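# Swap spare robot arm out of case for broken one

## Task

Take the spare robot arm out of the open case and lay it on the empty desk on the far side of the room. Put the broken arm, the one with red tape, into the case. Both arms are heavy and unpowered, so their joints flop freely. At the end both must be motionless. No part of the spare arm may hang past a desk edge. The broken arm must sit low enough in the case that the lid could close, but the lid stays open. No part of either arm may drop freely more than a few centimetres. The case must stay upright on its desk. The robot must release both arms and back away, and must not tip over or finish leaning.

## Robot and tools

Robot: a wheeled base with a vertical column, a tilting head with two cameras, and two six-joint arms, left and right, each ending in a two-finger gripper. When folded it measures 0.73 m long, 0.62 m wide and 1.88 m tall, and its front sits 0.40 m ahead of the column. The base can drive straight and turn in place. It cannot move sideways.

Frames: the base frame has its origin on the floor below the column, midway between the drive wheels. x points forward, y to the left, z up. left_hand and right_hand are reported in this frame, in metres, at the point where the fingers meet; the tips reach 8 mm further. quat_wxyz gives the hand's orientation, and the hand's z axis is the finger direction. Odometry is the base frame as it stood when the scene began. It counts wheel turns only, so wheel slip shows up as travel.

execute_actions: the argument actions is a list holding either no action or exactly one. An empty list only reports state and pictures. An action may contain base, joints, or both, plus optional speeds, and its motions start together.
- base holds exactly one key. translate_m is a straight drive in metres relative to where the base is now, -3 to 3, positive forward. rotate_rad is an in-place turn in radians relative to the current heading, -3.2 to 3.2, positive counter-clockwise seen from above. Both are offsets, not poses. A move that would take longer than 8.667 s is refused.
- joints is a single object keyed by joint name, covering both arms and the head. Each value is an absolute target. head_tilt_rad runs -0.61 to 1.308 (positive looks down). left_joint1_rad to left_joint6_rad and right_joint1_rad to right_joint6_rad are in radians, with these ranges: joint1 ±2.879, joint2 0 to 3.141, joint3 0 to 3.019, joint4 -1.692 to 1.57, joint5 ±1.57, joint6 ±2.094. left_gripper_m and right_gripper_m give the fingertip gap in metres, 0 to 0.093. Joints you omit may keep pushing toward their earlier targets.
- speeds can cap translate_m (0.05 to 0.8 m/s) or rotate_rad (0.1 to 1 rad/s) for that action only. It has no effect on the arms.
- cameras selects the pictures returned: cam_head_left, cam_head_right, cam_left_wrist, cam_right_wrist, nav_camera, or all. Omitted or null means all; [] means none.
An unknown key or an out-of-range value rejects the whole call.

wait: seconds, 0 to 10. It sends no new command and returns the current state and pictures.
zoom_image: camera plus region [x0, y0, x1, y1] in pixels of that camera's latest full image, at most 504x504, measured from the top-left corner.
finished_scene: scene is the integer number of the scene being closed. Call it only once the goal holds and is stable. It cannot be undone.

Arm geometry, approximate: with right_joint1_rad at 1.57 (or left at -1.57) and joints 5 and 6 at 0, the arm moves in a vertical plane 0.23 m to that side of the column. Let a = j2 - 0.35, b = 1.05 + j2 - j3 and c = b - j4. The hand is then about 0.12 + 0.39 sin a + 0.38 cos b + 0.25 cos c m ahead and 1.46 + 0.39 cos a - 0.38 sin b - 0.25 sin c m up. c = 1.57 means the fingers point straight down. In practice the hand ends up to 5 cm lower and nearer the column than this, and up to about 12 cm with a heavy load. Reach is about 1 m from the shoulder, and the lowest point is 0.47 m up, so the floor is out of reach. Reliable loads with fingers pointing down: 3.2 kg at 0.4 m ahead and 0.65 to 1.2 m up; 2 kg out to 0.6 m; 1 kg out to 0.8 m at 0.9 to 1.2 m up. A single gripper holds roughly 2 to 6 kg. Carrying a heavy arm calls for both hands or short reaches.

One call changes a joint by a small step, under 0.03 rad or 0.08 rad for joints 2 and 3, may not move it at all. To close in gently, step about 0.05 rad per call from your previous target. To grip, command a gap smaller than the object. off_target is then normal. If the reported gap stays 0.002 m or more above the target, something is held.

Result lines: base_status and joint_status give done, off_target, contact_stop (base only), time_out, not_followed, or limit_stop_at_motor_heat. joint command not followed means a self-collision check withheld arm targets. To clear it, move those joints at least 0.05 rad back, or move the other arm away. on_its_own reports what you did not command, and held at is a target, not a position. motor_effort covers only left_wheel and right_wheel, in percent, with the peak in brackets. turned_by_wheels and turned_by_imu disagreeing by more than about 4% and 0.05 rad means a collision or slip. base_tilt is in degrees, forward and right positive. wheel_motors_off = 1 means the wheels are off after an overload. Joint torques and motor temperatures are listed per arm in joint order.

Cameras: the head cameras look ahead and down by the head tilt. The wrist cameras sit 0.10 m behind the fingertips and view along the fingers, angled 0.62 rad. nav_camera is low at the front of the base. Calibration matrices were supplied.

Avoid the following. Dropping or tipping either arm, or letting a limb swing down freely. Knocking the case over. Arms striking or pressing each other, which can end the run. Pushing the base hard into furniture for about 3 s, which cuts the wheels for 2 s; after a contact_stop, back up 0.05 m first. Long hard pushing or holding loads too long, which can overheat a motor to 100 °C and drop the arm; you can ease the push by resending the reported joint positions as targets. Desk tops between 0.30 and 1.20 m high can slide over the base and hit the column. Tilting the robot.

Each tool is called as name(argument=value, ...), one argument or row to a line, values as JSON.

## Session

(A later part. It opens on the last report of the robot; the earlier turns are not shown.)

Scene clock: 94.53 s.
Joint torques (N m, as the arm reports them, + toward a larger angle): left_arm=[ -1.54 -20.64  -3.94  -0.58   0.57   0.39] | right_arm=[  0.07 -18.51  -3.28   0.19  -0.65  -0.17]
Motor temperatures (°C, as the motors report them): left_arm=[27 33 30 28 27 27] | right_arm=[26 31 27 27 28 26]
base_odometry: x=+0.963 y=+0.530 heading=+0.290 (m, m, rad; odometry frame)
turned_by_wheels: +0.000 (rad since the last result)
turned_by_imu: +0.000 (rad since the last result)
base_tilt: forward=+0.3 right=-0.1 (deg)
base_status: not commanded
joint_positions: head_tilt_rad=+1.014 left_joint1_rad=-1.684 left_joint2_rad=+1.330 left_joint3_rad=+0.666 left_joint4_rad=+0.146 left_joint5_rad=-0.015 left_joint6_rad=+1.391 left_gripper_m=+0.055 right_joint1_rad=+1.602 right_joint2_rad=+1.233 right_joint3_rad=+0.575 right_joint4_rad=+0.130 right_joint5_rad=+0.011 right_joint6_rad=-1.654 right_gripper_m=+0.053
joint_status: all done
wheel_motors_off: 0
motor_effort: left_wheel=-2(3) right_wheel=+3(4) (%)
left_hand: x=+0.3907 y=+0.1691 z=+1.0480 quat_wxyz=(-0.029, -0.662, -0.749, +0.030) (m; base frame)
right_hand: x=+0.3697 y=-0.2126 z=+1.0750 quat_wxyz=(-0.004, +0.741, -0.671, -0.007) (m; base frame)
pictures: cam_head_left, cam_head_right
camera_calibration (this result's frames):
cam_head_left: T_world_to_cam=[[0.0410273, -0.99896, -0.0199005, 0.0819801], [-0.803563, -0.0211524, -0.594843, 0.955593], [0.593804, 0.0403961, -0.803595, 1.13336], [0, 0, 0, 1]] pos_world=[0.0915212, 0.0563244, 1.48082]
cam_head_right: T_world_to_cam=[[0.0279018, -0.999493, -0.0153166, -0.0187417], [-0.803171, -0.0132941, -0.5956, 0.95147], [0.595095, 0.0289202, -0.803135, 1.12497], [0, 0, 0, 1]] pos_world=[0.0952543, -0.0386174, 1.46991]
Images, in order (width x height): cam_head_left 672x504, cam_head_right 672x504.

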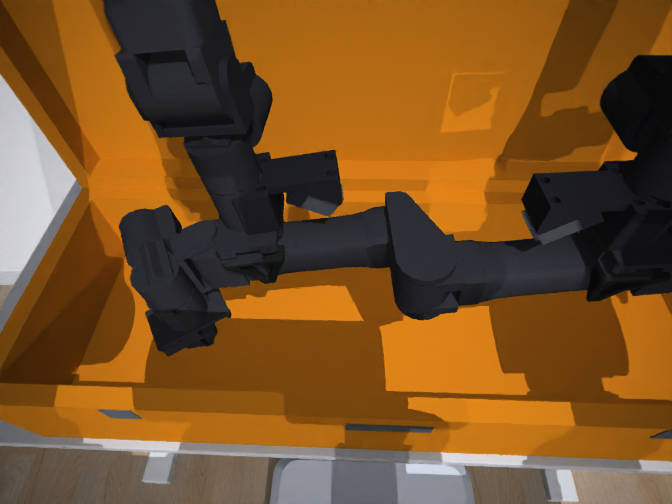

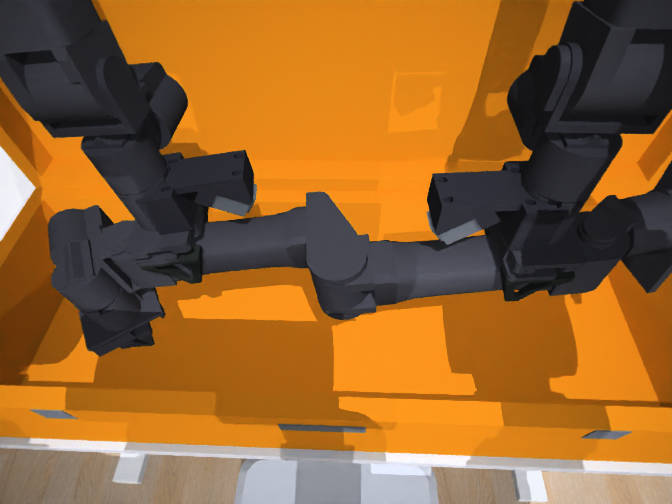

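execute_actions(
  actions=[
    {"joints": {"left_joint2_rad": 1.049, "left_joint3_rad": 0.585, "left_joint4_rad": 0.015, "right_joint2_rad": 0.95, "right_joint3_rad": 0.528, "right_joint4_rad": -0.007, "right_joint1_rad": 1.606, "left_joint1_rad": -1.698, "left_joint5_rad": -0.025, "right_joint5_rad": 0.025, "left_joint6_rad": 1.39, "right_joint6_rad": -1.65}},
  ],
  cameras=[],
)

execute_actions(
  actions=[
    {"joints": {"left_joint2_rad": 0.862, "left_joint3_rad": 0.56, "left_joint4_rad": -0.13, "right_joint2_rad": 0.748, "right_joint3_rad": 0.515, "right_joint4_rad": -0.18, "right_joint1_rad": 1.616, "left_joint1_rad": -1.708, "left_joint5_rad": -0.033, "right_joint5_rad": 0.033, "head_tilt_rad": 0.9}},
  ],
  cameras=["cam_head_left", "cam_head_right"],
)

Scene clock: 96.90 s.
Joint torques (N m, as the arm reports them, + toward a larger angle): left_arm=[ -1.24 -19.32  -1.24  -0.78   0.16   0.2 ] | right_arm=[ -0.31 -18.44  -0.18   0.21  -0.11  -0.01]
Motor temperatures (°C, as the motors report them): left_arm=[27 33 30 28 27 27] | right_arm=[26 31 27 27 28 26]
base_odometry: x=+0.963 y=+0.530 heading=+0.290 (m, m, rad; odometry frame)
turned_by_wheels: +0.000 (rad since the last result)
turned_by_imu: -0.001 (rad since the last result)
base_tilt: forward=+0.3 right=+0.0 (deg)
base_status: not commanded
joint_positions: head_tilt_rad=+1.014 left_joint1_rad=-1.694 left_joint2_rad=+1.154 left_joint3_rad=+0.602 left_joint4_rad=+0.035 left_joint5_rad=-0.029 left_joint6_rad=+1.378 left_gripper_m=+0.055 right_joint1_rad=+1.615 right_joint2_rad=+1.043 right_joint3_rad=+0.526 right_joint4_rad=-0.010 right_joint5_rad=+0.022 right_joint6_rad=-1.655 right_gripper_m=+0.053
joint_status: all done
wheel_motors_off: 0
motor_effort: left_wheel=-2(3) right_wheel=+1(7) (%)
left_hand: x=+0.3916 y=+0.1718 z=+1.0971 quat_wxyz=(-0.028, -0.659, -0.751, +0.028) (m; base frame)
right_hand: x=+0.3726 y=-0.2103 z=+1.1236 quat_wxyz=(-0.005, +0.744, -0.669, -0.006) (m; base frame)
pictures: none
No camera images: the call's "cameras" was empty. Leave "cameras" out to get every camera's image.

Scene clock: 98.03 s.
Joint torques (N m, as the arm reports them, + toward a larger angle): left_arm=[ -0.76 -17.62   1.83  -0.91   0.13   0.32] | right_arm=[ -0.59 -17.05   3.3    0.22  -0.12  -0.02]
Motor temperatures (°C, as the motors report them): left_arm=[27 33 29 28 27 27] | right_arm=[26 31 27 27 28 26]
base_odometry: x=+0.963 y=+0.530 heading=+0.290 (m, m, rad; odometry frame)
turned_by_wheels: +0.000 (rad since the last result)
turned_by_imu: +0.000 (rad since the last result)
base_tilt: forward=+0.3 right=-0.1 (deg)
base_status: not commanded
joint_positions: head_tilt_rad=+0.915 left_joint1_rad=-1.707 left_joint2_rad=+0.963 left_joint3_rad=+0.557 left_joint4_rad=-0.109 left_joint5_rad=-0.035 left_joint6_rad=+1.369 left_gripper_m=+0.055 right_joint1_rad=+1.626 right_joint2_rad=+0.838 right_joint3_rad=+0.495 right_joint4_rad=-0.183 right_joint5_rad=+0.030 right_joint6_rad=-1.651 right_gripper_m=+0.053
joint_status: all done
wheel_motors_off: 0
motor_effort: left_wheel=-3(3) right_wheel=+3(6) (%)
left_hand: x=+0.3921 y=+0.1728 z=+1.1478 quat_wxyz=(-0.030, -0.657, -0.752, +0.029) (m; base frame)
right_hand: x=+0.3734 y=-0.2089 z=+1.1742 quat_wxyz=(-0.006, +0.744, -0.668, -0.007) (m; base frame)
pictures: cam_head_left, cam_head_right
camera_calibration (this result's frames):
cam_head_left: T_world_to_cam=[[0.0427933, -0.99896, -0.015748, 0.0754969], [-0.740836, -0.0211524, -0.671353, 1.07028], [0.670322, 0.0403961, -0.74097, 1.03309], [0, 0, 0, 1]] pos_world=[0.0971667, 0.0563244, 1.48522]
cam_head_right: T_world_to_cam=[[0.0292791, -0.999493, -0.0124838, -0.023173], [-0.740371, -0.0132941, -0.672068, 1.06609], [0.671561, 0.0289202, -0.740385, 1.02451], [0, 0, 0, 1]] pos_world=[0.10196, -0.0386174, 1.47473]
Images, in order (width x height): cam_head_left 672x504, cam_head_right 672x504.

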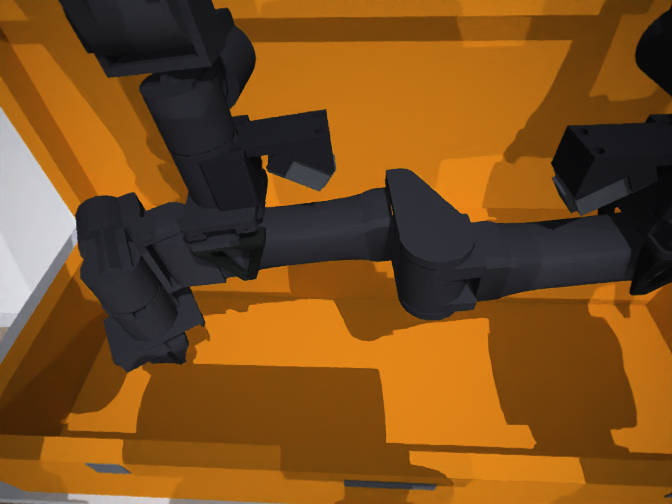

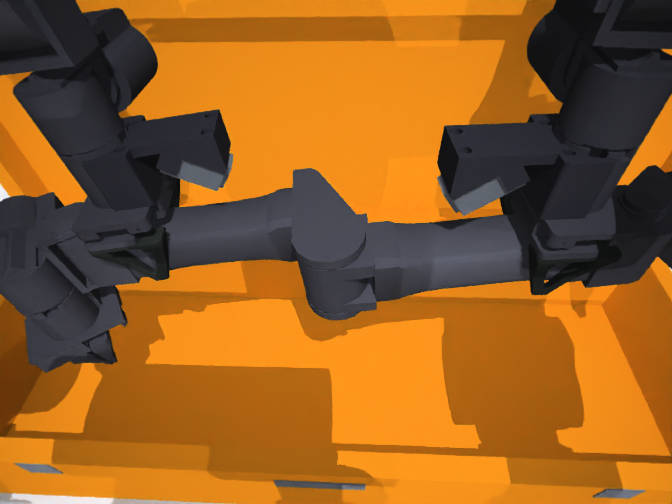

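execute_actions(
  actions=[
    {"joints": {"left_joint2_rad": 0.68, "left_joint3_rad": 0.57, "left_joint4_rad": -0.305, "right_joint2_rad": 0.552, "right_joint3_rad": 0.535, "right_joint4_rad": -0.375, "right_joint1_rad": 1.632, "left_joint1_rad": -1.722, "left_joint5_rad": -0.045, "right_joint5_rad": 0.042, "left_joint6_rad": 1.37}},
  ],
  cameras=["cam_head_left", "cam_head_right"],
)

Scene clock: 102.43 s.
Joint torques (N m, as the arm reports them, + toward a larger angle): left_arm=[ -0.04 -17.15   5.37  -0.99   0.05   0.23] | right_arm=[ -0.6  -16.4    7.19   0.07  -0.15  -0.06]
Motor temperatures (°C, as the motors report them): left_arm=[27 33 29 28 27 27] | right_arm=[26 31 27 27 28 26]
base_odometry: x=+0.963 y=+0.530 heading=+0.290 (m, m, rad; odometry frame)
turned_by_wheels: +0.000 (rad since the last result)
turned_by_imu: -0.001 (rad since the last result)
base_tilt: forward=+0.3 right=-0.1 (deg)
base_status: not commanded
joint_positions: head_tilt_rad=+0.915 left_joint1_rad=-1.724 left_joint2_rad=+0.777 left_joint3_rad=+0.544 left_joint4_rad=-0.279 left_joint5_rad=-0.044 left_joint6_rad=+1.356 left_gripper_m=+0.055 right_joint1_rad=+1.640 right_joint2_rad=+0.642 right_joint3_rad=+0.494 right_joint4_rad=-0.376 right_joint5_rad=+0.040 right_joint6_rad=-1.647 right_gripper_m=+0.053
joint_status: all done
wheel_motors_off: 0
motor_effort: left_wheel=-2(3) right_wheel=+4(4) (%)
left_hand: x=+0.3951 y=+0.1731 z=+1.1972 quat_wxyz=(-0.033, -0.655, -0.754, +0.031) (m; base frame)
right_hand: x=+0.3761 y=-0.2079 z=+1.2236 quat_wxyz=(-0.008, +0.745, -0.667, -0.007) (m; base frame)
pictures: cam_head_left, cam_head_right
camera_calibration (this result's frames):
cam_head_left: T_world_to_cam=[[0.0427944, -0.99896, -0.015745, 0.0754923], [-0.74079, -0.0211524, -0.671404, 1.07036], [0.670373, 0.0403961, -0.740924, 1.03302], [0, 0, 0, 1]] pos_world=[0.0971704, 0.0563244, 1.48522]
cam_head_right: T_world_to_cam=[[0.0292799, -0.999493, -0.0124818, -0.0231761], [-0.740324, -0.0132941, -0.672118, 1.06617], [0.671612, 0.0289202, -0.740339, 1.02443], [0, 0, 0, 1]] pos_world=[0.101965, -0.0386174, 1.47473]
Images, in order (width x height): cam_head_left 672x504, cam_head_right 672x504.

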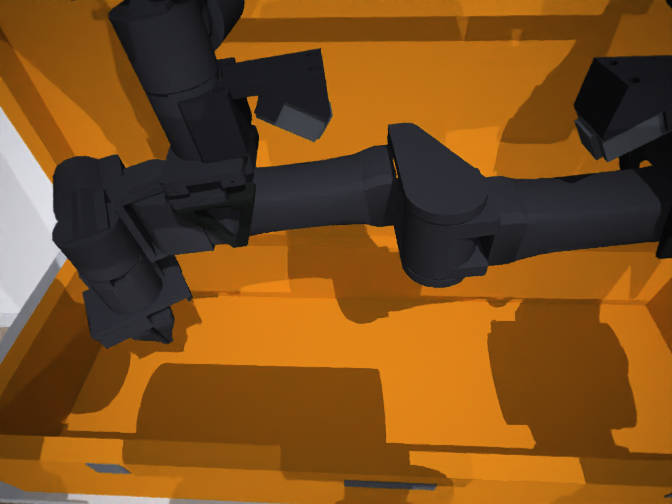

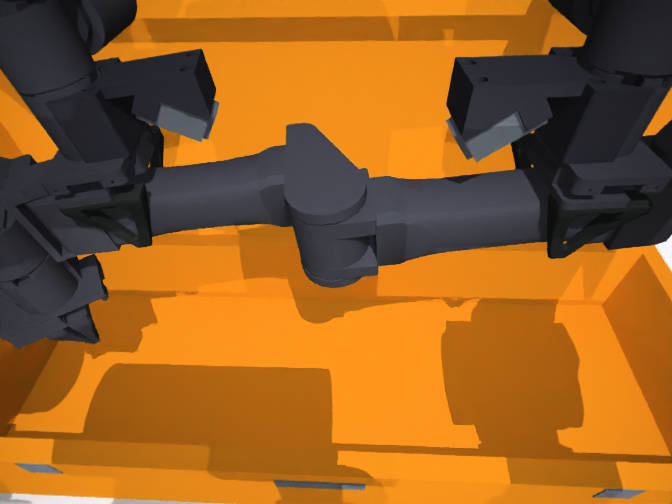

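zoom_image(
  camera="cam_head_left",
  region=[40, 150, 280, 390],
)

zoom_image(
  camera="cam_head_right",
  region=[0, 150, 240, 390],
)

Region (40, 150, 280, 390) of cam_head_left's 672x504 image, scaled by 2.100, with more detail than that image has.

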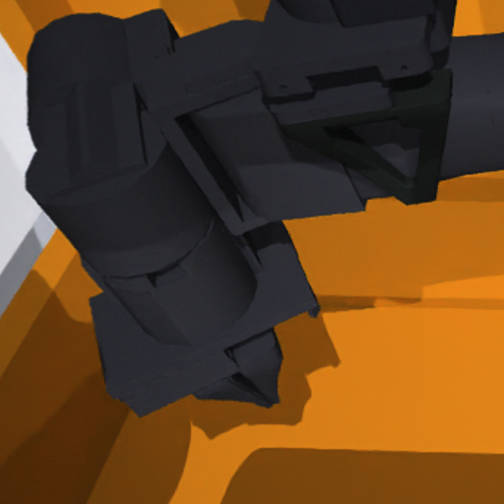

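Region (0, 150, 240, 390) of cam_head_right's 672x504 image, scaled by 2.100, with more detail than that image has.

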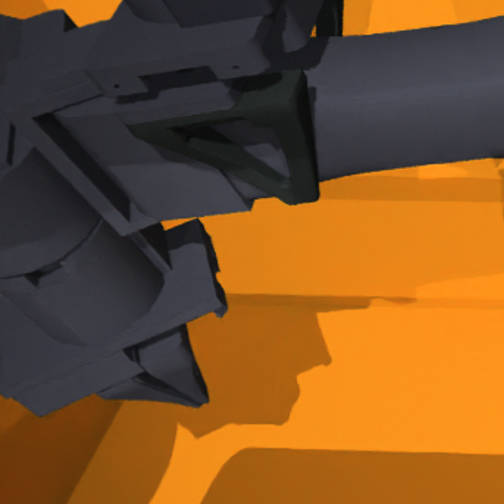

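execute_actions(
  actions=[
    {"joints": {"left_joint2_rad": 0.537, "left_joint3_rad": 0.595, "left_joint4_rad": -0.46, "right_joint2_rad": 0.405, "right_joint3_rad": 0.57, "right_joint4_rad": -0.54, "right_joint1_rad": 1.648, "left_joint1_rad": -1.738, "left_joint5_rad": -0.056, "right_joint5_rad": 0.052, "left_joint6_rad": 1.355, "right_joint6_rad": -1.645}},
  ],
  cameras=["cam_head_left", "cam_head_right"],
)

Scene clock: 111.77 s.
Joint torques (N m, as the arm reports them, + toward a larger angle): left_arm=[  0.01 -16.72   8.41  -1.08  -0.06   0.25] | right_arm=[ -0.42 -16.12  10.84  -0.08  -0.04  -0.08]
Motor temperatures (°C, as the motors report them): left_arm=[27 33 30 28 27 27] | right_arm=[26 31 28 27 28 26]
base_odometry: x=+0.963 y=+0.530 heading=+0.290 (m, m, rad; odometry frame)
turned_by_wheels: +0.000 (rad since the last result)
turned_by_imu: -0.001 (rad since the last result)
base_tilt: forward=+0.3 right=+0.0 (deg)
base_status: not commanded
joint_positions: head_tilt_rad=+0.915 left_joint1_rad=-1.742 left_joint2_rad=+0.640 left_joint3_rad=+0.546 left_joint4_rad=-0.434 left_joint5_rad=-0.051 left_joint6_rad=+1.343 left_gripper_m=+0.055 right_joint1_rad=+1.655 right_joint2_rad=+0.500 right_joint3_rad=+0.505 right_joint4_rad=-0.541 right_joint5_rad=+0.047 right_joint6_rad=-1.642 right_gripper_m=+0.053
joint_status: all done
wheel_motors_off: 0
motor_effort: left_wheel=-2(3) right_wheel=+3(4) (%)
left_hand: x=+0.3914 y=+0.1735 z=+1.2348 quat_wxyz=(-0.029, -0.654, -0.755, +0.039) (m; base frame)
right_hand: x=+0.3725 y=-0.2070 z=+1.2613 quat_wxyz=(-0.006, +0.746, -0.666, -0.013) (m; base frame)
pictures: cam_head_left, cam_head_right
camera_calibration (this result's frames):
cam_head_left: T_world_to_cam=[[0.0427945, -0.99896, -0.0157449, 0.0754921], [-0.740787, -0.0211524, -0.671407, 1.07036], [0.670376, 0.0403961, -0.740921, 1.03302], [0, 0, 0, 1]] pos_world=[0.0971706, 0.0563244, 1.48522]
cam_head_right: T_world_to_cam=[[0.02928, -0.999493, -0.0124817, -0.0231763], [-0.740322, -0.0132941, -0.672121, 1.06617], [0.671615, 0.0289202, -0.740336, 1.02443], [0, 0, 0, 1]] pos_world=[0.101965, -0.0386174, 1.47473]
Images, in order (width x height): cam_head_left 672x504, cam_head_right 672x504.

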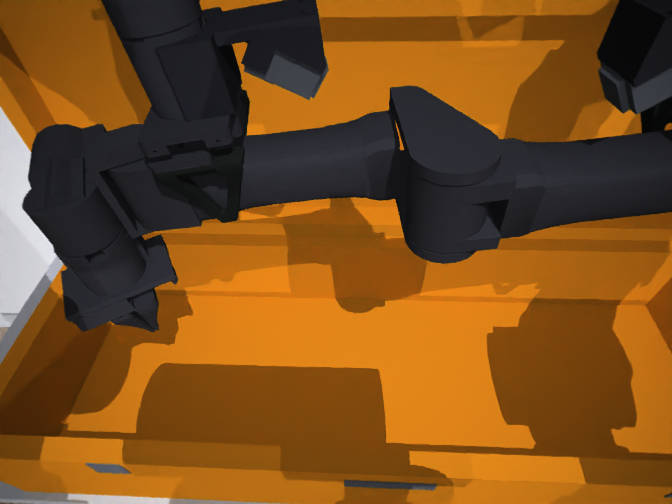

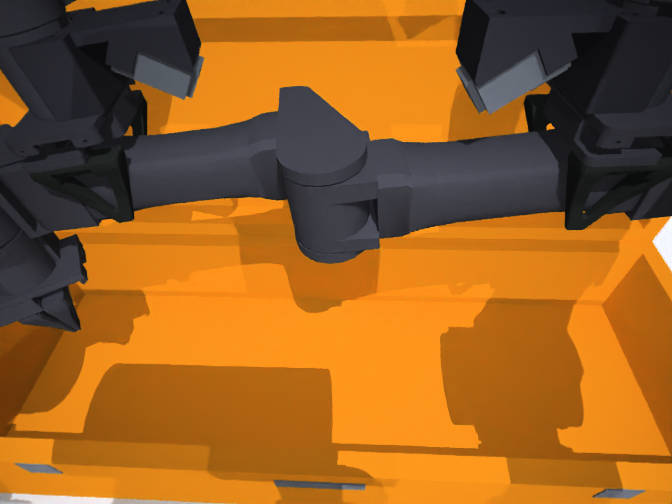

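execute_actions(
  actions=[
    {"base": {"translate_m": -0.3}, "speeds": {"translate_m": 0.2}},
  ],
  cameras=["cam_head_left", "cam_head_right"],
)

Scene clock: 119.70 s.
Joint torques (N m, as the arm reports them, + toward a larger angle): left_arm=[  0.12 -16.66   8.91  -0.98  -0.08   0.26] | right_arm=[ -0.35 -16.24  11.44   0.25  -0.06  -0.04]
Motor temperatures (°C, as the motors report them): left_arm=[27 33 30 28 27 27] | right_arm=[26 31 29 27 28 26]
base_odometry: x=+0.675 y=+0.444 heading=+0.290 (m, m, rad; odometry frame)
turned_by_wheels: +0.000 (rad since the last result)
turned_by_imu: -0.003 (rad since the last result)
base_tilt: forward=+0.3 right=-0.1 (deg)
base_status: done
joint_positions: head_tilt_rad=+0.914 left_joint1_rad=-1.742 left_joint2_rad=+0.640 left_joint3_rad=+0.538 left_joint4_rad=-0.438 left_joint5_rad=-0.051 left_joint6_rad=+1.339 left_gripper_m=+0.055 right_joint1_rad=+1.656 right_joint2_rad=+0.500 right_joint3_rad=+0.501 right_joint4_rad=-0.547 right_joint5_rad=+0.048 right_joint6_rad=-1.643 right_gripper_m=+0.053
joint_status: not commanded
wheel_motors_off: 0
motor_effort: left_wheel=-1(35) right_wheel=-2(42) (%)
left_hand: x=+0.3858 y=+0.1736 z=+1.2336 quat_wxyz=(-0.025, -0.653, -0.756, +0.042) (m; base frame)
right_hand: x=+0.3683 y=-0.2070 z=+1.2605 quat_wxyz=(-0.002, +0.747, -0.665, -0.017) (m; base frame)
pictures: cam_head_left, cam_head_right
camera_calibration (this result's frames):
cam_head_left: T_world_to_cam=[[0.0428068, -0.99896, -0.0157111, 0.0754395], [-0.740258, -0.0211524, -0.671991, 1.07123], [0.670959, 0.0403961, -0.740393, 1.03217], [0, 0, 0, 1]] pos_world=[0.0972138, 0.0563244, 1.48526]
cam_head_right: T_world_to_cam=[[0.0292898, -0.999493, -0.0124586, -0.0232123], [-0.739792, -0.0132941, -0.672704, 1.06704], [0.672198, 0.0289202, -0.739807, 1.02359], [0, 0, 0, 1]] pos_world=[0.102016, -0.0386174, 1.47477]
Images, in order (width x height): cam_head_left 672x504, cam_head_right 672x504.

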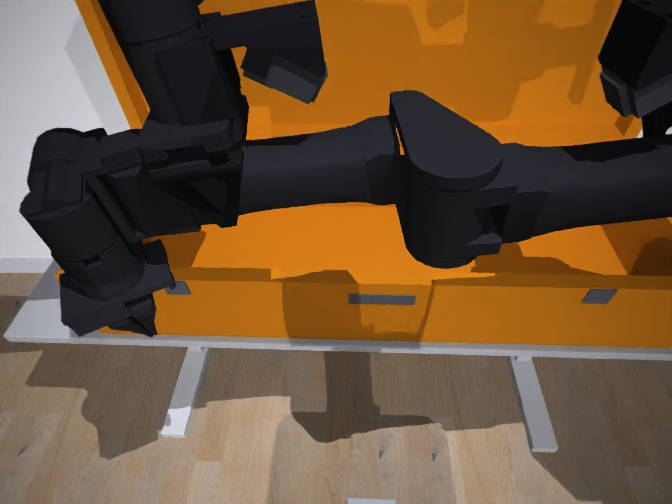

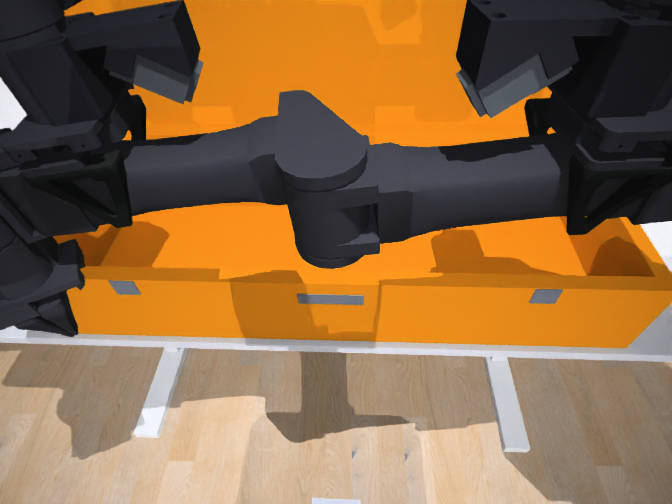

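execute_actions(
  actions=[
    {"base": {"translate_m": -0.7}, "speeds": {"translate_m": 0.45}, "joints": {"left_joint2_rad": 0.72, "left_joint3_rad": 0.58, "left_joint4_rad": -0.305, "right_joint2_rad": 0.585, "right_joint3_rad": 0.54, "right_joint4_rad": -0.375, "right_joint1_rad": 1.636, "left_joint1_rad": -1.722, "left_joint5_rad": -0.045, "right_joint5_rad": 0.042}},
  ],
  cameras=["cam_head_left", "cam_head_right"],
)

Scene clock: 124.07 s.
Joint torques (N m, as the arm reports them, + toward a larger angle): left_arm=[ -0.66 -17.47   5.87  -0.88  -0.06   0.11] | right_arm=[ -0.23 -16.22   8.06   0.19  -0.3   -0.04]
Motor temperatures (°C, as the motors report them): left_arm=[27 33 30 28 27 27] | right_arm=[26 31 29 27 28 26]
base_odometry: x=+0.004 y=+0.244 heading=+0.289 (m, m, rad; odometry frame)
turned_by_wheels: -0.001 (rad since the last result)
turned_by_imu: -0.004 (rad since the last result)
base_tilt: forward=+0.2 right=-0.1 (deg)
base_status: done
joint_positions: head_tilt_rad=+0.914 left_joint1_rad=-1.723 left_joint2_rad=+0.822 left_joint3_rad=+0.543 left_joint4_rad=-0.284 left_joint5_rad=-0.041 left_joint6_rad=+1.351 left_gripper_m=+0.055 right_joint1_rad=+1.642 right_joint2_rad=+0.675 right_joint3_rad=+0.489 right_joint4_rad=-0.380 right_joint5_rad=+0.044 right_joint6_rad=-1.647 right_gripper_m=+0.053
joint_status: all done
wheel_motors_off: 0
motor_effort: left_wheel=+0(47) right_wheel=+2(63) (%)
left_hand: x=+0.3810 y=+0.1727 z=+1.1850 quat_wxyz=(-0.013, -0.655, -0.754, +0.047) (m; base frame)
right_hand: x=+0.3640 y=-0.2078 z=+1.2148 quat_wxyz=(+0.008, +0.746, -0.666, -0.021) (m; base frame)
pictures: cam_head_left, cam_head_right
camera_calibration (this result's frames):
cam_head_left: T_world_to_cam=[[0.0428097, -0.99896, -0.0157033, 0.0754273], [-0.740135, -0.0211524, -0.672126, 1.07144], [0.671095, 0.0403961, -0.74027, 1.03198], [0, 0, 0, 1]] pos_world=[0.0972238, 0.0563244, 1.48527]
cam_head_right: T_world_to_cam=[[0.0292921, -0.999493, -0.0124532, -0.0232207], [-0.739669, -0.0132941, -0.67284, 1.06724], [0.672333, 0.0289202, -0.739684, 1.02339], [0, 0, 0, 1]] pos_world=[0.102028, -0.0386174, 1.47478]
Images, in order (width x height): cam_head_left 672x504, cam_head_right 672x504.

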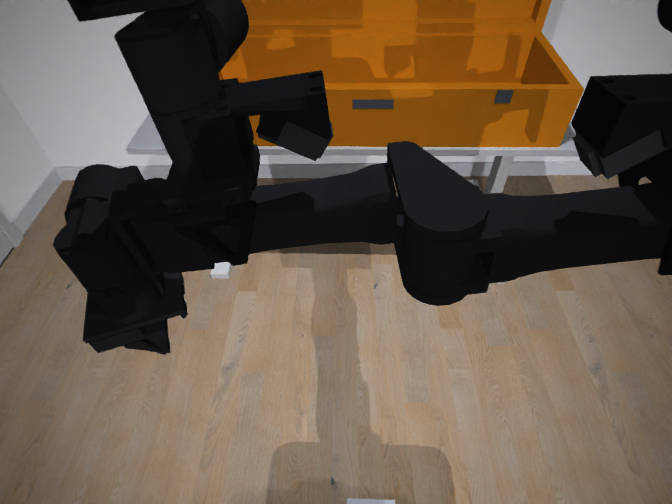

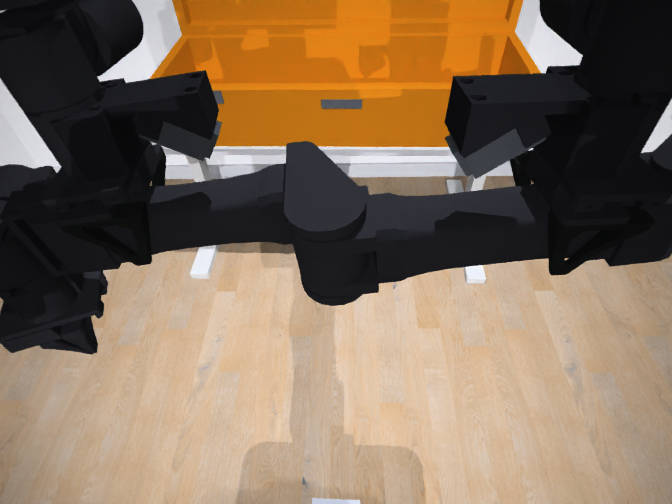

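execute_actions(
  actions=[
    {"base": {"rotate_rad": 3.15}, "speeds": {"rotate_rad": 0.7}, "joints": {"left_joint2_rad": 0.862, "left_joint3_rad": 0.575, "left_joint4_rad": -0.13, "right_joint2_rad": 0.748, "right_joint3_rad": 0.525, "right_joint4_rad": -0.18, "right_joint1_rad": 1.622, "left_joint1_rad": -1.708, "left_joint5_rad": -0.035, "right_joint5_rad": 0.032, "left_joint6_rad": 1.365, "right_joint6_rad": -1.65, "head_tilt_rad": 0.5}},
  ],
  cameras=["cam_head_left", "cam_head_right", "nav_camera"],
)

Scene clock: 131.27 s.
Joint torques (N m, as the arm reports them, + toward a larger angle): left_arm=[ -0.56 -18.41   2.46  -0.19  -0.1    0.07] | right_arm=[  0.17 -16.61   4.57   0.9   -0.25   0.04]
Motor temperatures (°C, as the motors report them): left_arm=[27 33 30 28 27 27] | right_arm=[26 31 29 27 28 26]
base_odometry: x=+0.004 y=+0.244 heading=-2.844 (m, m, rad; odometry frame)
turned_by_wheels: +3.150 (rad since the last result)
turned_by_imu: +3.109 (rad since the last result)
base_tilt: forward=+0.3 right=-0.1 (deg)
base_status: done
joint_positions: head_tilt_rad=+0.518 left_joint1_rad=-1.709 left_joint2_rad=+0.967 left_joint3_rad=+0.564 left_joint4_rad=-0.125 left_joint5_rad=-0.030 left_joint6_rad=+1.367 left_gripper_m=+0.055 right_joint1_rad=+1.625 right_joint2_rad=+0.828 right_joint3_rad=+0.495 right_joint4_rad=-0.199 right_joint5_rad=+0.033 right_joint6_rad=-1.654 right_gripper_m=+0.053
joint_status: all done
wheel_motors_off: 0
motor_effort: left_wheel=+0(30) right_wheel=+0(51) (%)
left_hand: x=+0.3909 y=+0.1708 z=+1.1471 quat_wxyz=(-0.027, -0.657, -0.752, +0.036) (m; base frame)
right_hand: x=+0.3724 y=-0.2101 z=+1.1767 quat_wxyz=(-0.002, +0.745, -0.667, -0.008) (m; base frame)
pictures: cam_head_left, cam_head_right, nav_camera
camera_calibration (this result's frames):
cam_head_left: T_world_to_cam=[[0.0455548, -0.99896, 0.00200731, 0.0480157], [-0.423948, -0.0211524, -0.905439, 1.41493], [0.90454, 0.0403961, -0.424471, 0.533974], [0, 0, 0, 1]] pos_world=[0.114669, 0.0563244, 1.50769]
cam_head_right: T_world_to_cam=[[0.0318287, -0.999493, -0.000202988, -0.0422129], [-0.423243, -0.0132941, -0.905919, 1.41036], [0.905457, 0.0289202, -0.423452, 0.524737], [0, 0, 0, 1]] pos_world=[0.123144, -0.0386174, 1.49987]
Images, in order (width x height): cam_head_left 672x504, cam_head_right 672x504, nav_camera 672x504.

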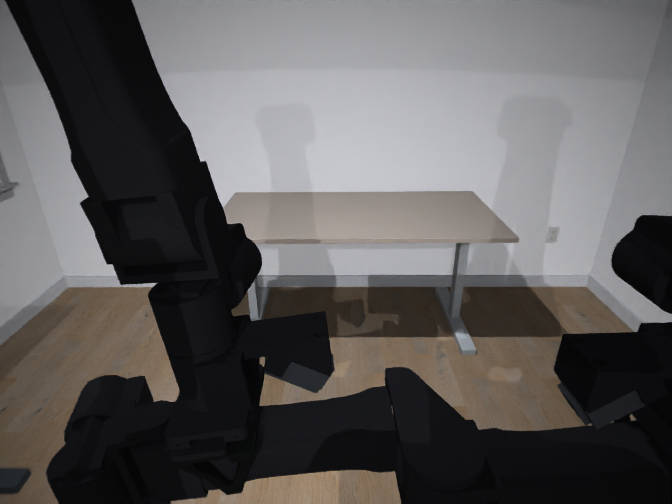

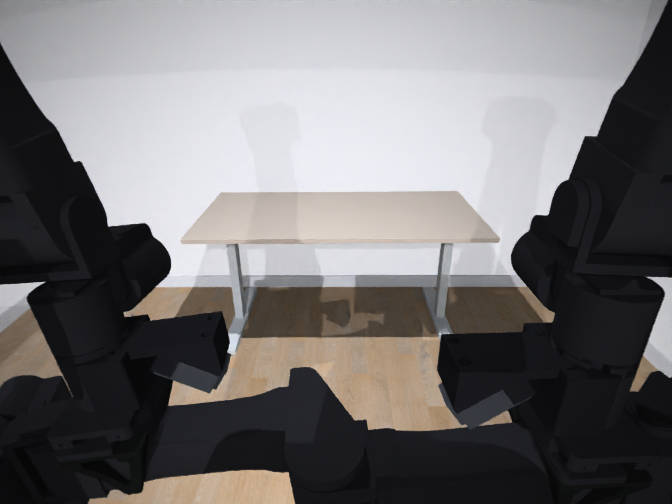

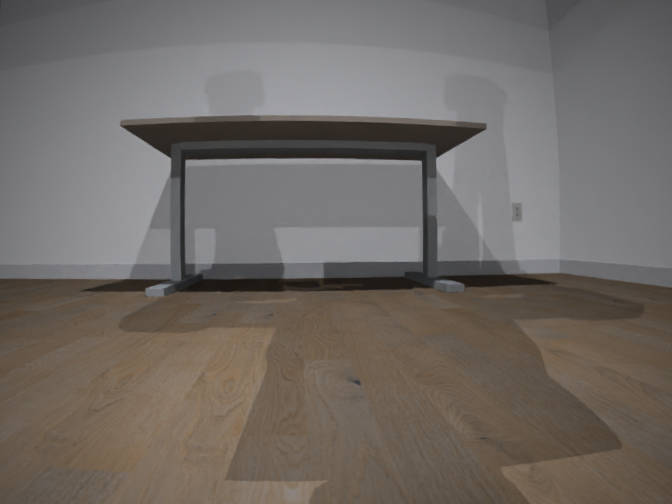

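execute_actions(
  actions=[
    {"base": {"rotate_rad": 0.04}, "joints": {"left_joint2_rad": 1.049, "left_joint3_rad": 0.60, "left_joint4_rad": 0.02, "right_joint2_rad": 0.955, "right_joint3_rad": 0.54, "right_joint4_rad": 0.0, "right_joint1_rad": 1.612, "left_joint1_rad": -1.698, "left_joint5_rad": -0.028, "right_joint5_rad": 0.024, "left_joint6_rad": 1.378, "right_joint6_rad": -1.655}},
  ],
  cameras=[],
)

execute_actions(
  actions=[
    {"base": {"translate_m": 1.5}, "speeds": {"translate_m": 0.55}, "joints": {"head_tilt_rad": 1.0}},
  ],
  cameras=["cam_head_left", "cam_head_right", "nav_camera"],
)

Scene clock: 135.97 s.
Joint torques (N m, as the arm reports them, + toward a larger angle): left_arm=[ -1.65 -19.55  -0.15  -0.12  -0.05   0.12] | right_arm=[ -0.08 -18.59   0.37   0.8   -0.12   0.03]
Motor temperatures (°C, as the motors report them): left_arm=[27 33 30 28 27 27] | right_arm=[26 31 28 27 28 26]
base_odometry: x=+0.004 y=+0.244 heading=-2.805 (m, m, rad; odometry frame)
turned_by_wheels: +0.040 (rad since the last result)
turned_by_imu: +0.038 (rad since the last result)
base_tilt: forward=+0.3 right=-0.1 (deg)
base_status: done
joint_positions: head_tilt_rad=+0.518 left_joint1_rad=-1.688 left_joint2_rad=+1.153 left_joint3_rad=+0.604 left_joint4_rad=+0.024 left_joint5_rad=-0.025 left_joint6_rad=+1.375 left_gripper_m=+0.055 right_joint1_rad=+1.619 right_joint2_rad=+1.046 right_joint3_rad=+0.534 right_joint4_rad=-0.019 right_joint5_rad=+0.021 right_joint6_rad=-1.662 right_gripper_m=+0.053
joint_status: all done
wheel_motors_off: 0
motor_effort: left_wheel=-1(24) right_wheel=+1(32) (%)
left_hand: x=+0.3901 y=+0.1737 z=+1.0971 quat_wxyz=(-0.024, -0.657, -0.753, +0.030) (m; base frame)
right_hand: x=+0.3741 y=-0.2080 z=+1.1231 quat_wxyz=(-0.005, +0.747, -0.665, -0.010) (m; base frame)
pictures: none
No camera images: the call's "cameras" was empty. Leave "cameras" out to get every camera's image.

Scene clock: 140.20 s.
Joint torques (N m, as the arm reports them, + toward a larger angle): left_arm=[ -1.5  -19.28  -0.34  -0.23  -0.05   0.08] | right_arm=[ -0.6  -18.08   0.07   0.7   -0.1    0.02]
Motor temperatures (°C, as the motors report them): left_arm=[27 34 30 28 27 27] | right_arm=[26 31 28 27 28 26]
base_odometry: x=-1.411 y=-0.252 heading=-2.804 (m, m, rad; odometry frame)
turned_by_wheels: +0.000 (rad since the last result)
turned_by_imu: +0.003 (rad since the last result)
base_tilt: forward=+0.3 right=-0.1 (deg)
base_status: done
joint_positions: head_tilt_rad=+1.001 left_joint1_rad=-1.689 left_joint2_rad=+1.153 left_joint3_rad=+0.607 left_joint4_rad=+0.027 left_joint5_rad=-0.025 left_joint6_rad=+1.379 left_gripper_m=+0.055 right_joint1_rad=+1.618 right_joint2_rad=+1.046 right_joint3_rad=+0.534 right_joint4_rad=-0.013 right_joint5_rad=+0.021 right_joint6_rad=-1.660 right_gripper_m=+0.053
joint_status: all done
wheel_motors_off: 0
motor_effort: left_wheel=+0(46) right_wheel=-3(60) (%)
left_hand: x=+0.3927 y=+0.1734 z=+1.0971 quat_wxyz=(-0.027, -0.658, -0.752, +0.028) (m; base frame)
right_hand: x=+0.3759 y=-0.2084 z=+1.1231 quat_wxyz=(-0.007, +0.746, -0.666, -0.007) (m; base frame)
pictures: cam_head_left, cam_head_right, nav_camera
camera_calibration (this result's frames):
cam_head_left: T_world_to_cam=[[0.0412881, -0.99896, -0.0193534, 0.0811246], [-0.795587, -0.0211524, -0.60547, 0.97156], [0.604431, 0.0403961, -0.795632, 1.12057], [0, 0, 0, 1]] pos_world=[0.092304, 0.0563244, 1.48138]
cam_head_right: T_world_to_cam=[[0.0281029, -0.999493, -0.0149444, -0.0193249], [-0.795184, -0.0132941, -0.606222, 0.967428], [0.605716, 0.0289202, -0.795155, 1.11215], [0, 0, 0, 1]] pos_world=[0.0961818, -0.0386174, 1.47052]
Images, in order (width x height): cam_head_left 672x504, cam_head_right 672x504, nav_camera 672x504.

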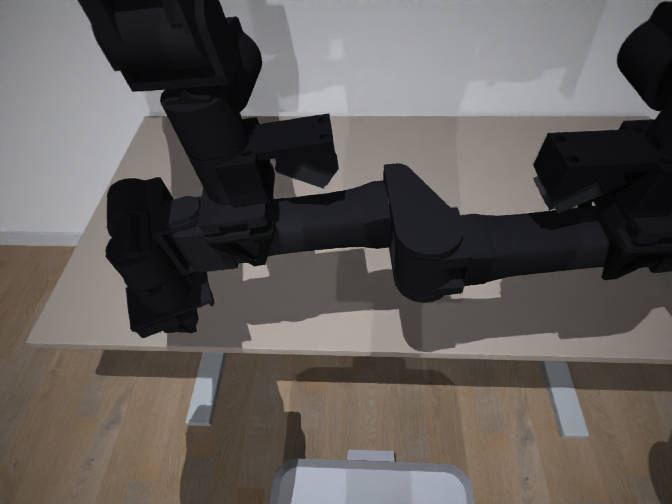

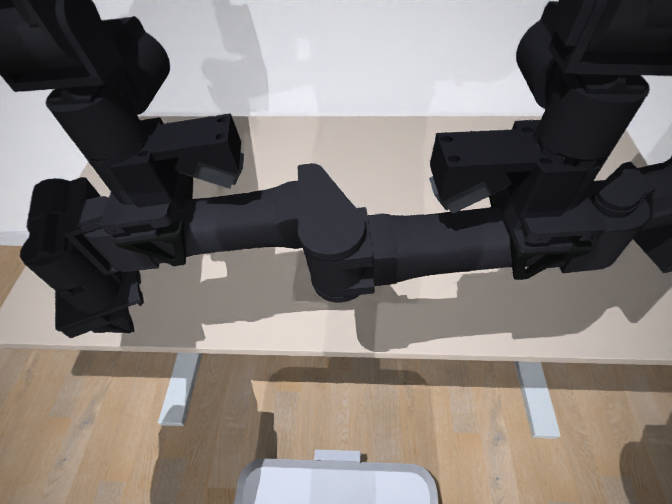

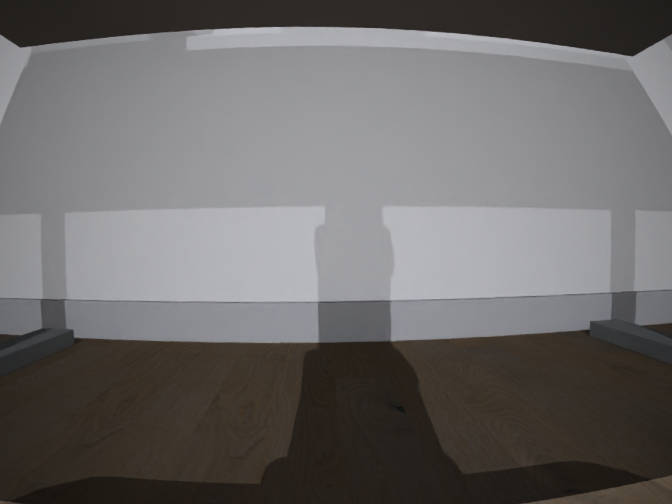

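execute_actions(
  actions=[
    {"base": {"translate_m": 0.25}, "speeds": {"translate_m": 0.3}, "joints": {"left_joint2_rad": 1.225, "left_joint3_rad": 0.645, "left_joint4_rad": 0.135, "right_joint2_rad": 1.145, "right_joint3_rad": 0.575, "right_joint4_rad": 0.14, "right_joint1_rad": 1.635, "left_joint1_rad": -1.655, "left_joint5_rad": 0.012, "right_joint5_rad": 0.04, "left_joint6_rad": 1.408, "right_joint6_rad": -1.64, "head_tilt_rad": 1.1}},
  ],
  cameras=["cam_head_left", "cam_head_right"],
)

Scene clock: 153.70 s.
Joint torques (N m, as the arm reports them, + toward a larger angle): left_arm=[ -1.03 -20.82  -3.7   -0.44   0.02   0.09] | right_arm=[  0.06 -19.32  -3.21   0.55  -0.39   0.01]
Motor temperatures (°C, as the motors report them): left_arm=[27 34 29 28 27 27] | right_arm=[26 32 27 27 28 26]
base_odometry: x=-1.647 y=-0.335 heading=-2.804 (m, m, rad; odometry frame)
turned_by_wheels: +0.000 (rad since the last result)
turned_by_imu: -0.001 (rad since the last result)
base_tilt: forward=+0.3 right=-0.1 (deg)
base_status: done
joint_positions: head_tilt_rad=+1.099 left_joint1_rad=-1.652 left_joint2_rad=+1.333 left_joint3_rad=+0.680 left_joint4_rad=+0.148 left_joint5_rad=+0.014 left_joint6_rad=+1.406 left_gripper_m=+0.055 right_joint1_rad=+1.636 right_joint2_rad=+1.235 right_joint3_rad=+0.592 right_joint4_rad=+0.130 right_joint5_rad=+0.044 right_joint6_rad=-1.644 right_gripper_m=+0.053
joint_status: all done
wheel_motors_off: 0
motor_effort: left_wheel=+1(35) right_wheel=+1(42) (%)
left_hand: x=+0.3988 y=+0.1801 z=+1.0453 quat_wxyz=(-0.034, -0.661, -0.749, +0.027) (m; base frame)
right_hand: x=+0.3795 y=-0.2018 z=+1.0741 quat_wxyz=(-0.008, +0.743, -0.669, +0.000) (m; base frame)
pictures: cam_head_left, cam_head_right
camera_calibration (this result's frames):
cam_head_left: T_world_to_cam=[[0.0391748, -0.99896, -0.0233367, 0.0873645], [-0.851497, -0.0211524, -0.523933, 0.848787], [0.522894, 0.0403961, -0.85144, 1.21059], [0, 0, 0, 1]] pos_world=[0.0863076, 0.0563244, 1.47749]
cam_head_right: T_world_to_cam=[[0.0264895, -0.999493, -0.0176469, -0.0150823], [-0.851171, -0.0132941, -0.52472, 0.844715], [0.52422, 0.0289202, -0.851092, 1.20236], [0, 0, 0, 1]] pos_world=[0.0890934, -0.0386174, 1.4663]
Images, in order (width x height): cam_head_left 672x504, cam_head_right 672x504.

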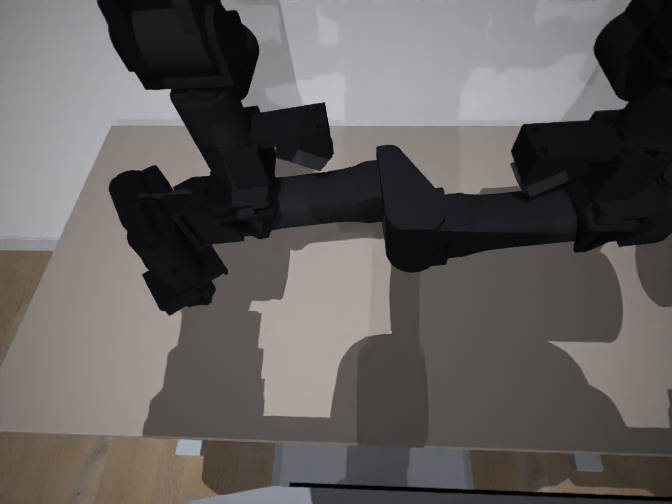

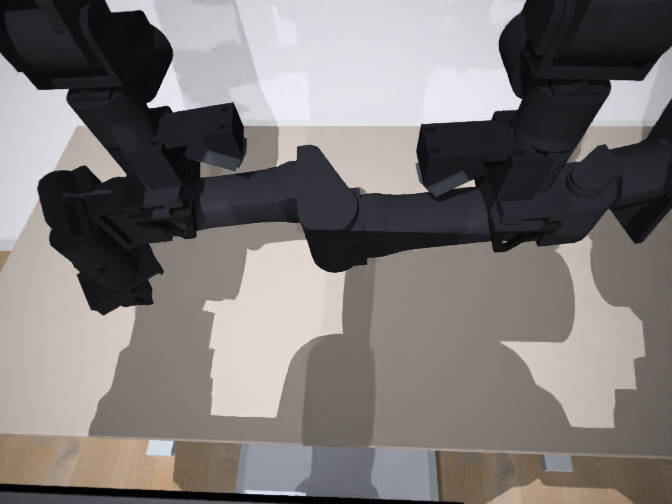

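execute_actions(
  actions=[
    {"joints": {"left_joint2_rad": 1.385, "left_joint3_rad": 0.705, "left_joint4_rad": 0.212, "right_joint2_rad": 1.32, "right_joint3_rad": 0.632, "right_joint4_rad": 0.243, "right_joint1_rad": 1.663, "left_joint1_rad": -1.61, "left_joint5_rad": 0.049, "right_joint5_rad": 0.069, "left_joint6_rad": 1.43, "right_joint6_rad": -1.623}},
  ],
  cameras=[],
)

execute_actions(
  actions=[
    {"joints": {"left_joint2_rad": 1.50, "left_joint3_rad": 0.775, "left_joint4_rad": 0.255, "right_joint2_rad": 1.435, "right_joint3_rad": 0.69, "right_joint4_rad": 0.293, "right_joint1_rad": 1.688, "left_joint1_rad": -1.577, "left_joint5_rad": 0.078, "right_joint5_rad": 0.095, "left_joint6_rad": 1.448, "right_joint6_rad": -1.61}},
  ],
  cameras=["cam_head_left", "cam_head_right", "cam_left_wrist"],
)

Scene clock: 156.90 s.
Joint torques (N m, as the arm reports them, + toward a larger angle): left_arm=[ -0.31 -19.78  -4.69  -0.45  -0.02   0.09] | right_arm=[  0.71 -18.8   -4.63   0.71  -0.2   -0.02]
Motor temperatures (°C, as the motors report them): left_arm=[27 34 29 28 27 27] | right_arm=[26 32 27 27 28 26]
base_odometry: x=-1.647 y=-0.335 heading=-2.804 (m, m, rad; odometry frame)
turned_by_wheels: +0.000 (rad since the last result)
turned_by_imu: -0.001 (rad since the last result)
base_tilt: forward=+0.3 right=-0.1 (deg)
base_status: not commanded
joint_positions: head_tilt_rad=+1.099 left_joint1_rad=-1.612 left_joint2_rad=+1.480 left_joint3_rad=+0.742 left_joint4_rad=+0.225 left_joint5_rad=+0.052 left_joint6_rad=+1.427 left_gripper_m=+0.055 right_joint1_rad=+1.662 right_joint2_rad=+1.398 right_joint3_rad=+0.652 right_joint4_rad=+0.230 right_joint5_rad=+0.067 right_joint6_rad=-1.627 right_gripper_m=+0.053
joint_status: all done
wheel_motors_off: 0
motor_effort: left_wheel=+2(2) right_wheel=-1(5) (%)
left_hand: x=+0.3934 y=+0.1929 z=+1.0011 quat_wxyz=(-0.033, -0.662, -0.748, +0.030) (m; base frame)
right_hand: x=+0.3749 y=-0.1899 z=+1.0299 quat_wxyz=(-0.007, +0.742, -0.670, -0.001) (m; base frame)
pictures: none
No camera images: the call's "cameras" was empty. Leave "cameras" out to get every camera's image.

Scene clock: 157.77 s.
Joint torques (N m, as the arm reports them, + toward a larger angle): left_arm=[  0.52 -19.84  -5.75  -0.31  -0.05   0.08] | right_arm=[  1.63 -19.12  -6.27   0.78  -0.16   0.  ]
Motor temperatures (°C, as the motors report them): left_arm=[27 34 29 28 27 27] | right_arm=[26 32 27 27 28 26]
base_odometry: x=-1.647 y=-0.335 heading=-2.804 (m, m, rad; odometry frame)
turned_by_wheels: +0.000 (rad since the last result)
turned_by_imu: +0.000 (rad since the last result)
base_tilt: forward=+0.3 right=-0.1 (deg)
base_status: not commanded
joint_positions: head_tilt_rad=+1.099 left_joint1_rad=-1.584 left_joint2_rad=+1.587 left_joint3_rad=+0.822 left_joint4_rad=+0.265 left_joint5_rad=+0.081 left_joint6_rad=+1.446 left_gripper_m=+0.055 right_joint1_rad=+1.682 right_joint2_rad=+1.508 right_joint3_rad=+0.724 right_joint4_rad=+0.278 right_joint5_rad=+0.094 right_joint6_rad=-1.614 right_gripper_m=+0.053
joint_status: all done
wheel_motors_off: 0
motor_effort: left_wheel=+2(2) right_wheel=-2(5) (%)
left_hand: x=+0.4022 y=+0.2026 z=+0.9650 quat_wxyz=(-0.040, -0.664, -0.746, +0.027) (m; base frame)
right_hand: x=+0.3817 y=-0.1801 z=+0.9964 quat_wxyz=(-0.008, +0.741, -0.672, +0.006) (m; base frame)
pictures: cam_head_left, cam_head_right, cam_left_wrist
camera_calibration (this result's frames):
cam_head_left: T_world_to_cam=[[0.0391748, -0.99896, -0.0233367, 0.0873645], [-0.851497, -0.0211524, -0.523933, 0.848787], [0.522894, 0.0403961, -0.85144, 1.21059], [0, 0, 0, 1]] pos_world=[0.0863076, 0.0563244, 1.47749]
cam_head_right: T_world_to_cam=[[0.0264895, -0.999493, -0.0176469, -0.0150823], [-0.851171, -0.0132941, -0.52472, 0.844715], [0.52422, 0.0289202, -0.851092, 1.20236], [0, 0, 0, 1]] pos_world=[0.0890934, -0.0386174, 1.4663]
cam_left_wrist: T_world_to_cam=[[-0.994566, -0.103065, -0.014719, 0.440226], [-0.0962793, 0.856722, 0.506712, -0.624078], [-0.039614, 0.505376, -0.861989, 0.87094], [0, 0, 0, 1]] pos_world=[0.412249, 0.139881, 1.07345]
Images, in order (width x height): cam_head_left 672x504, cam_head_right 672x504, cam_left_wrist 672x504.

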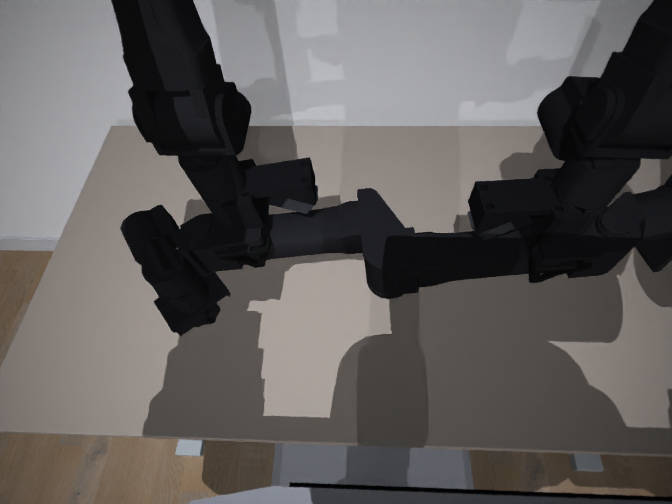

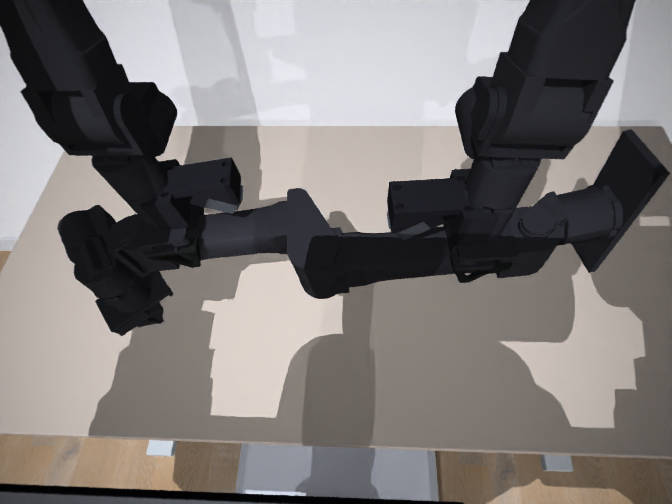

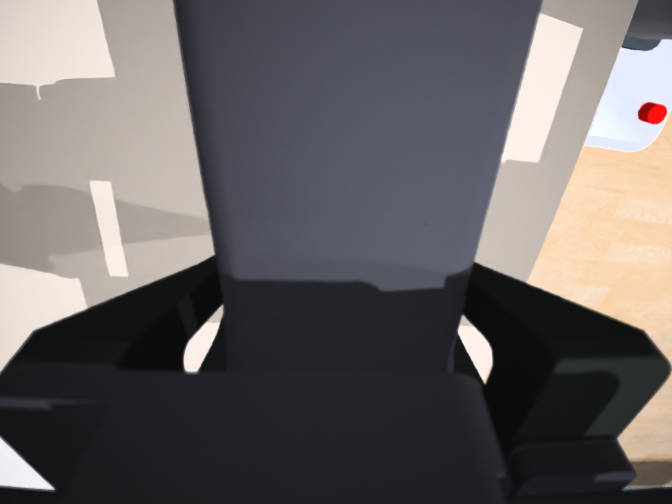

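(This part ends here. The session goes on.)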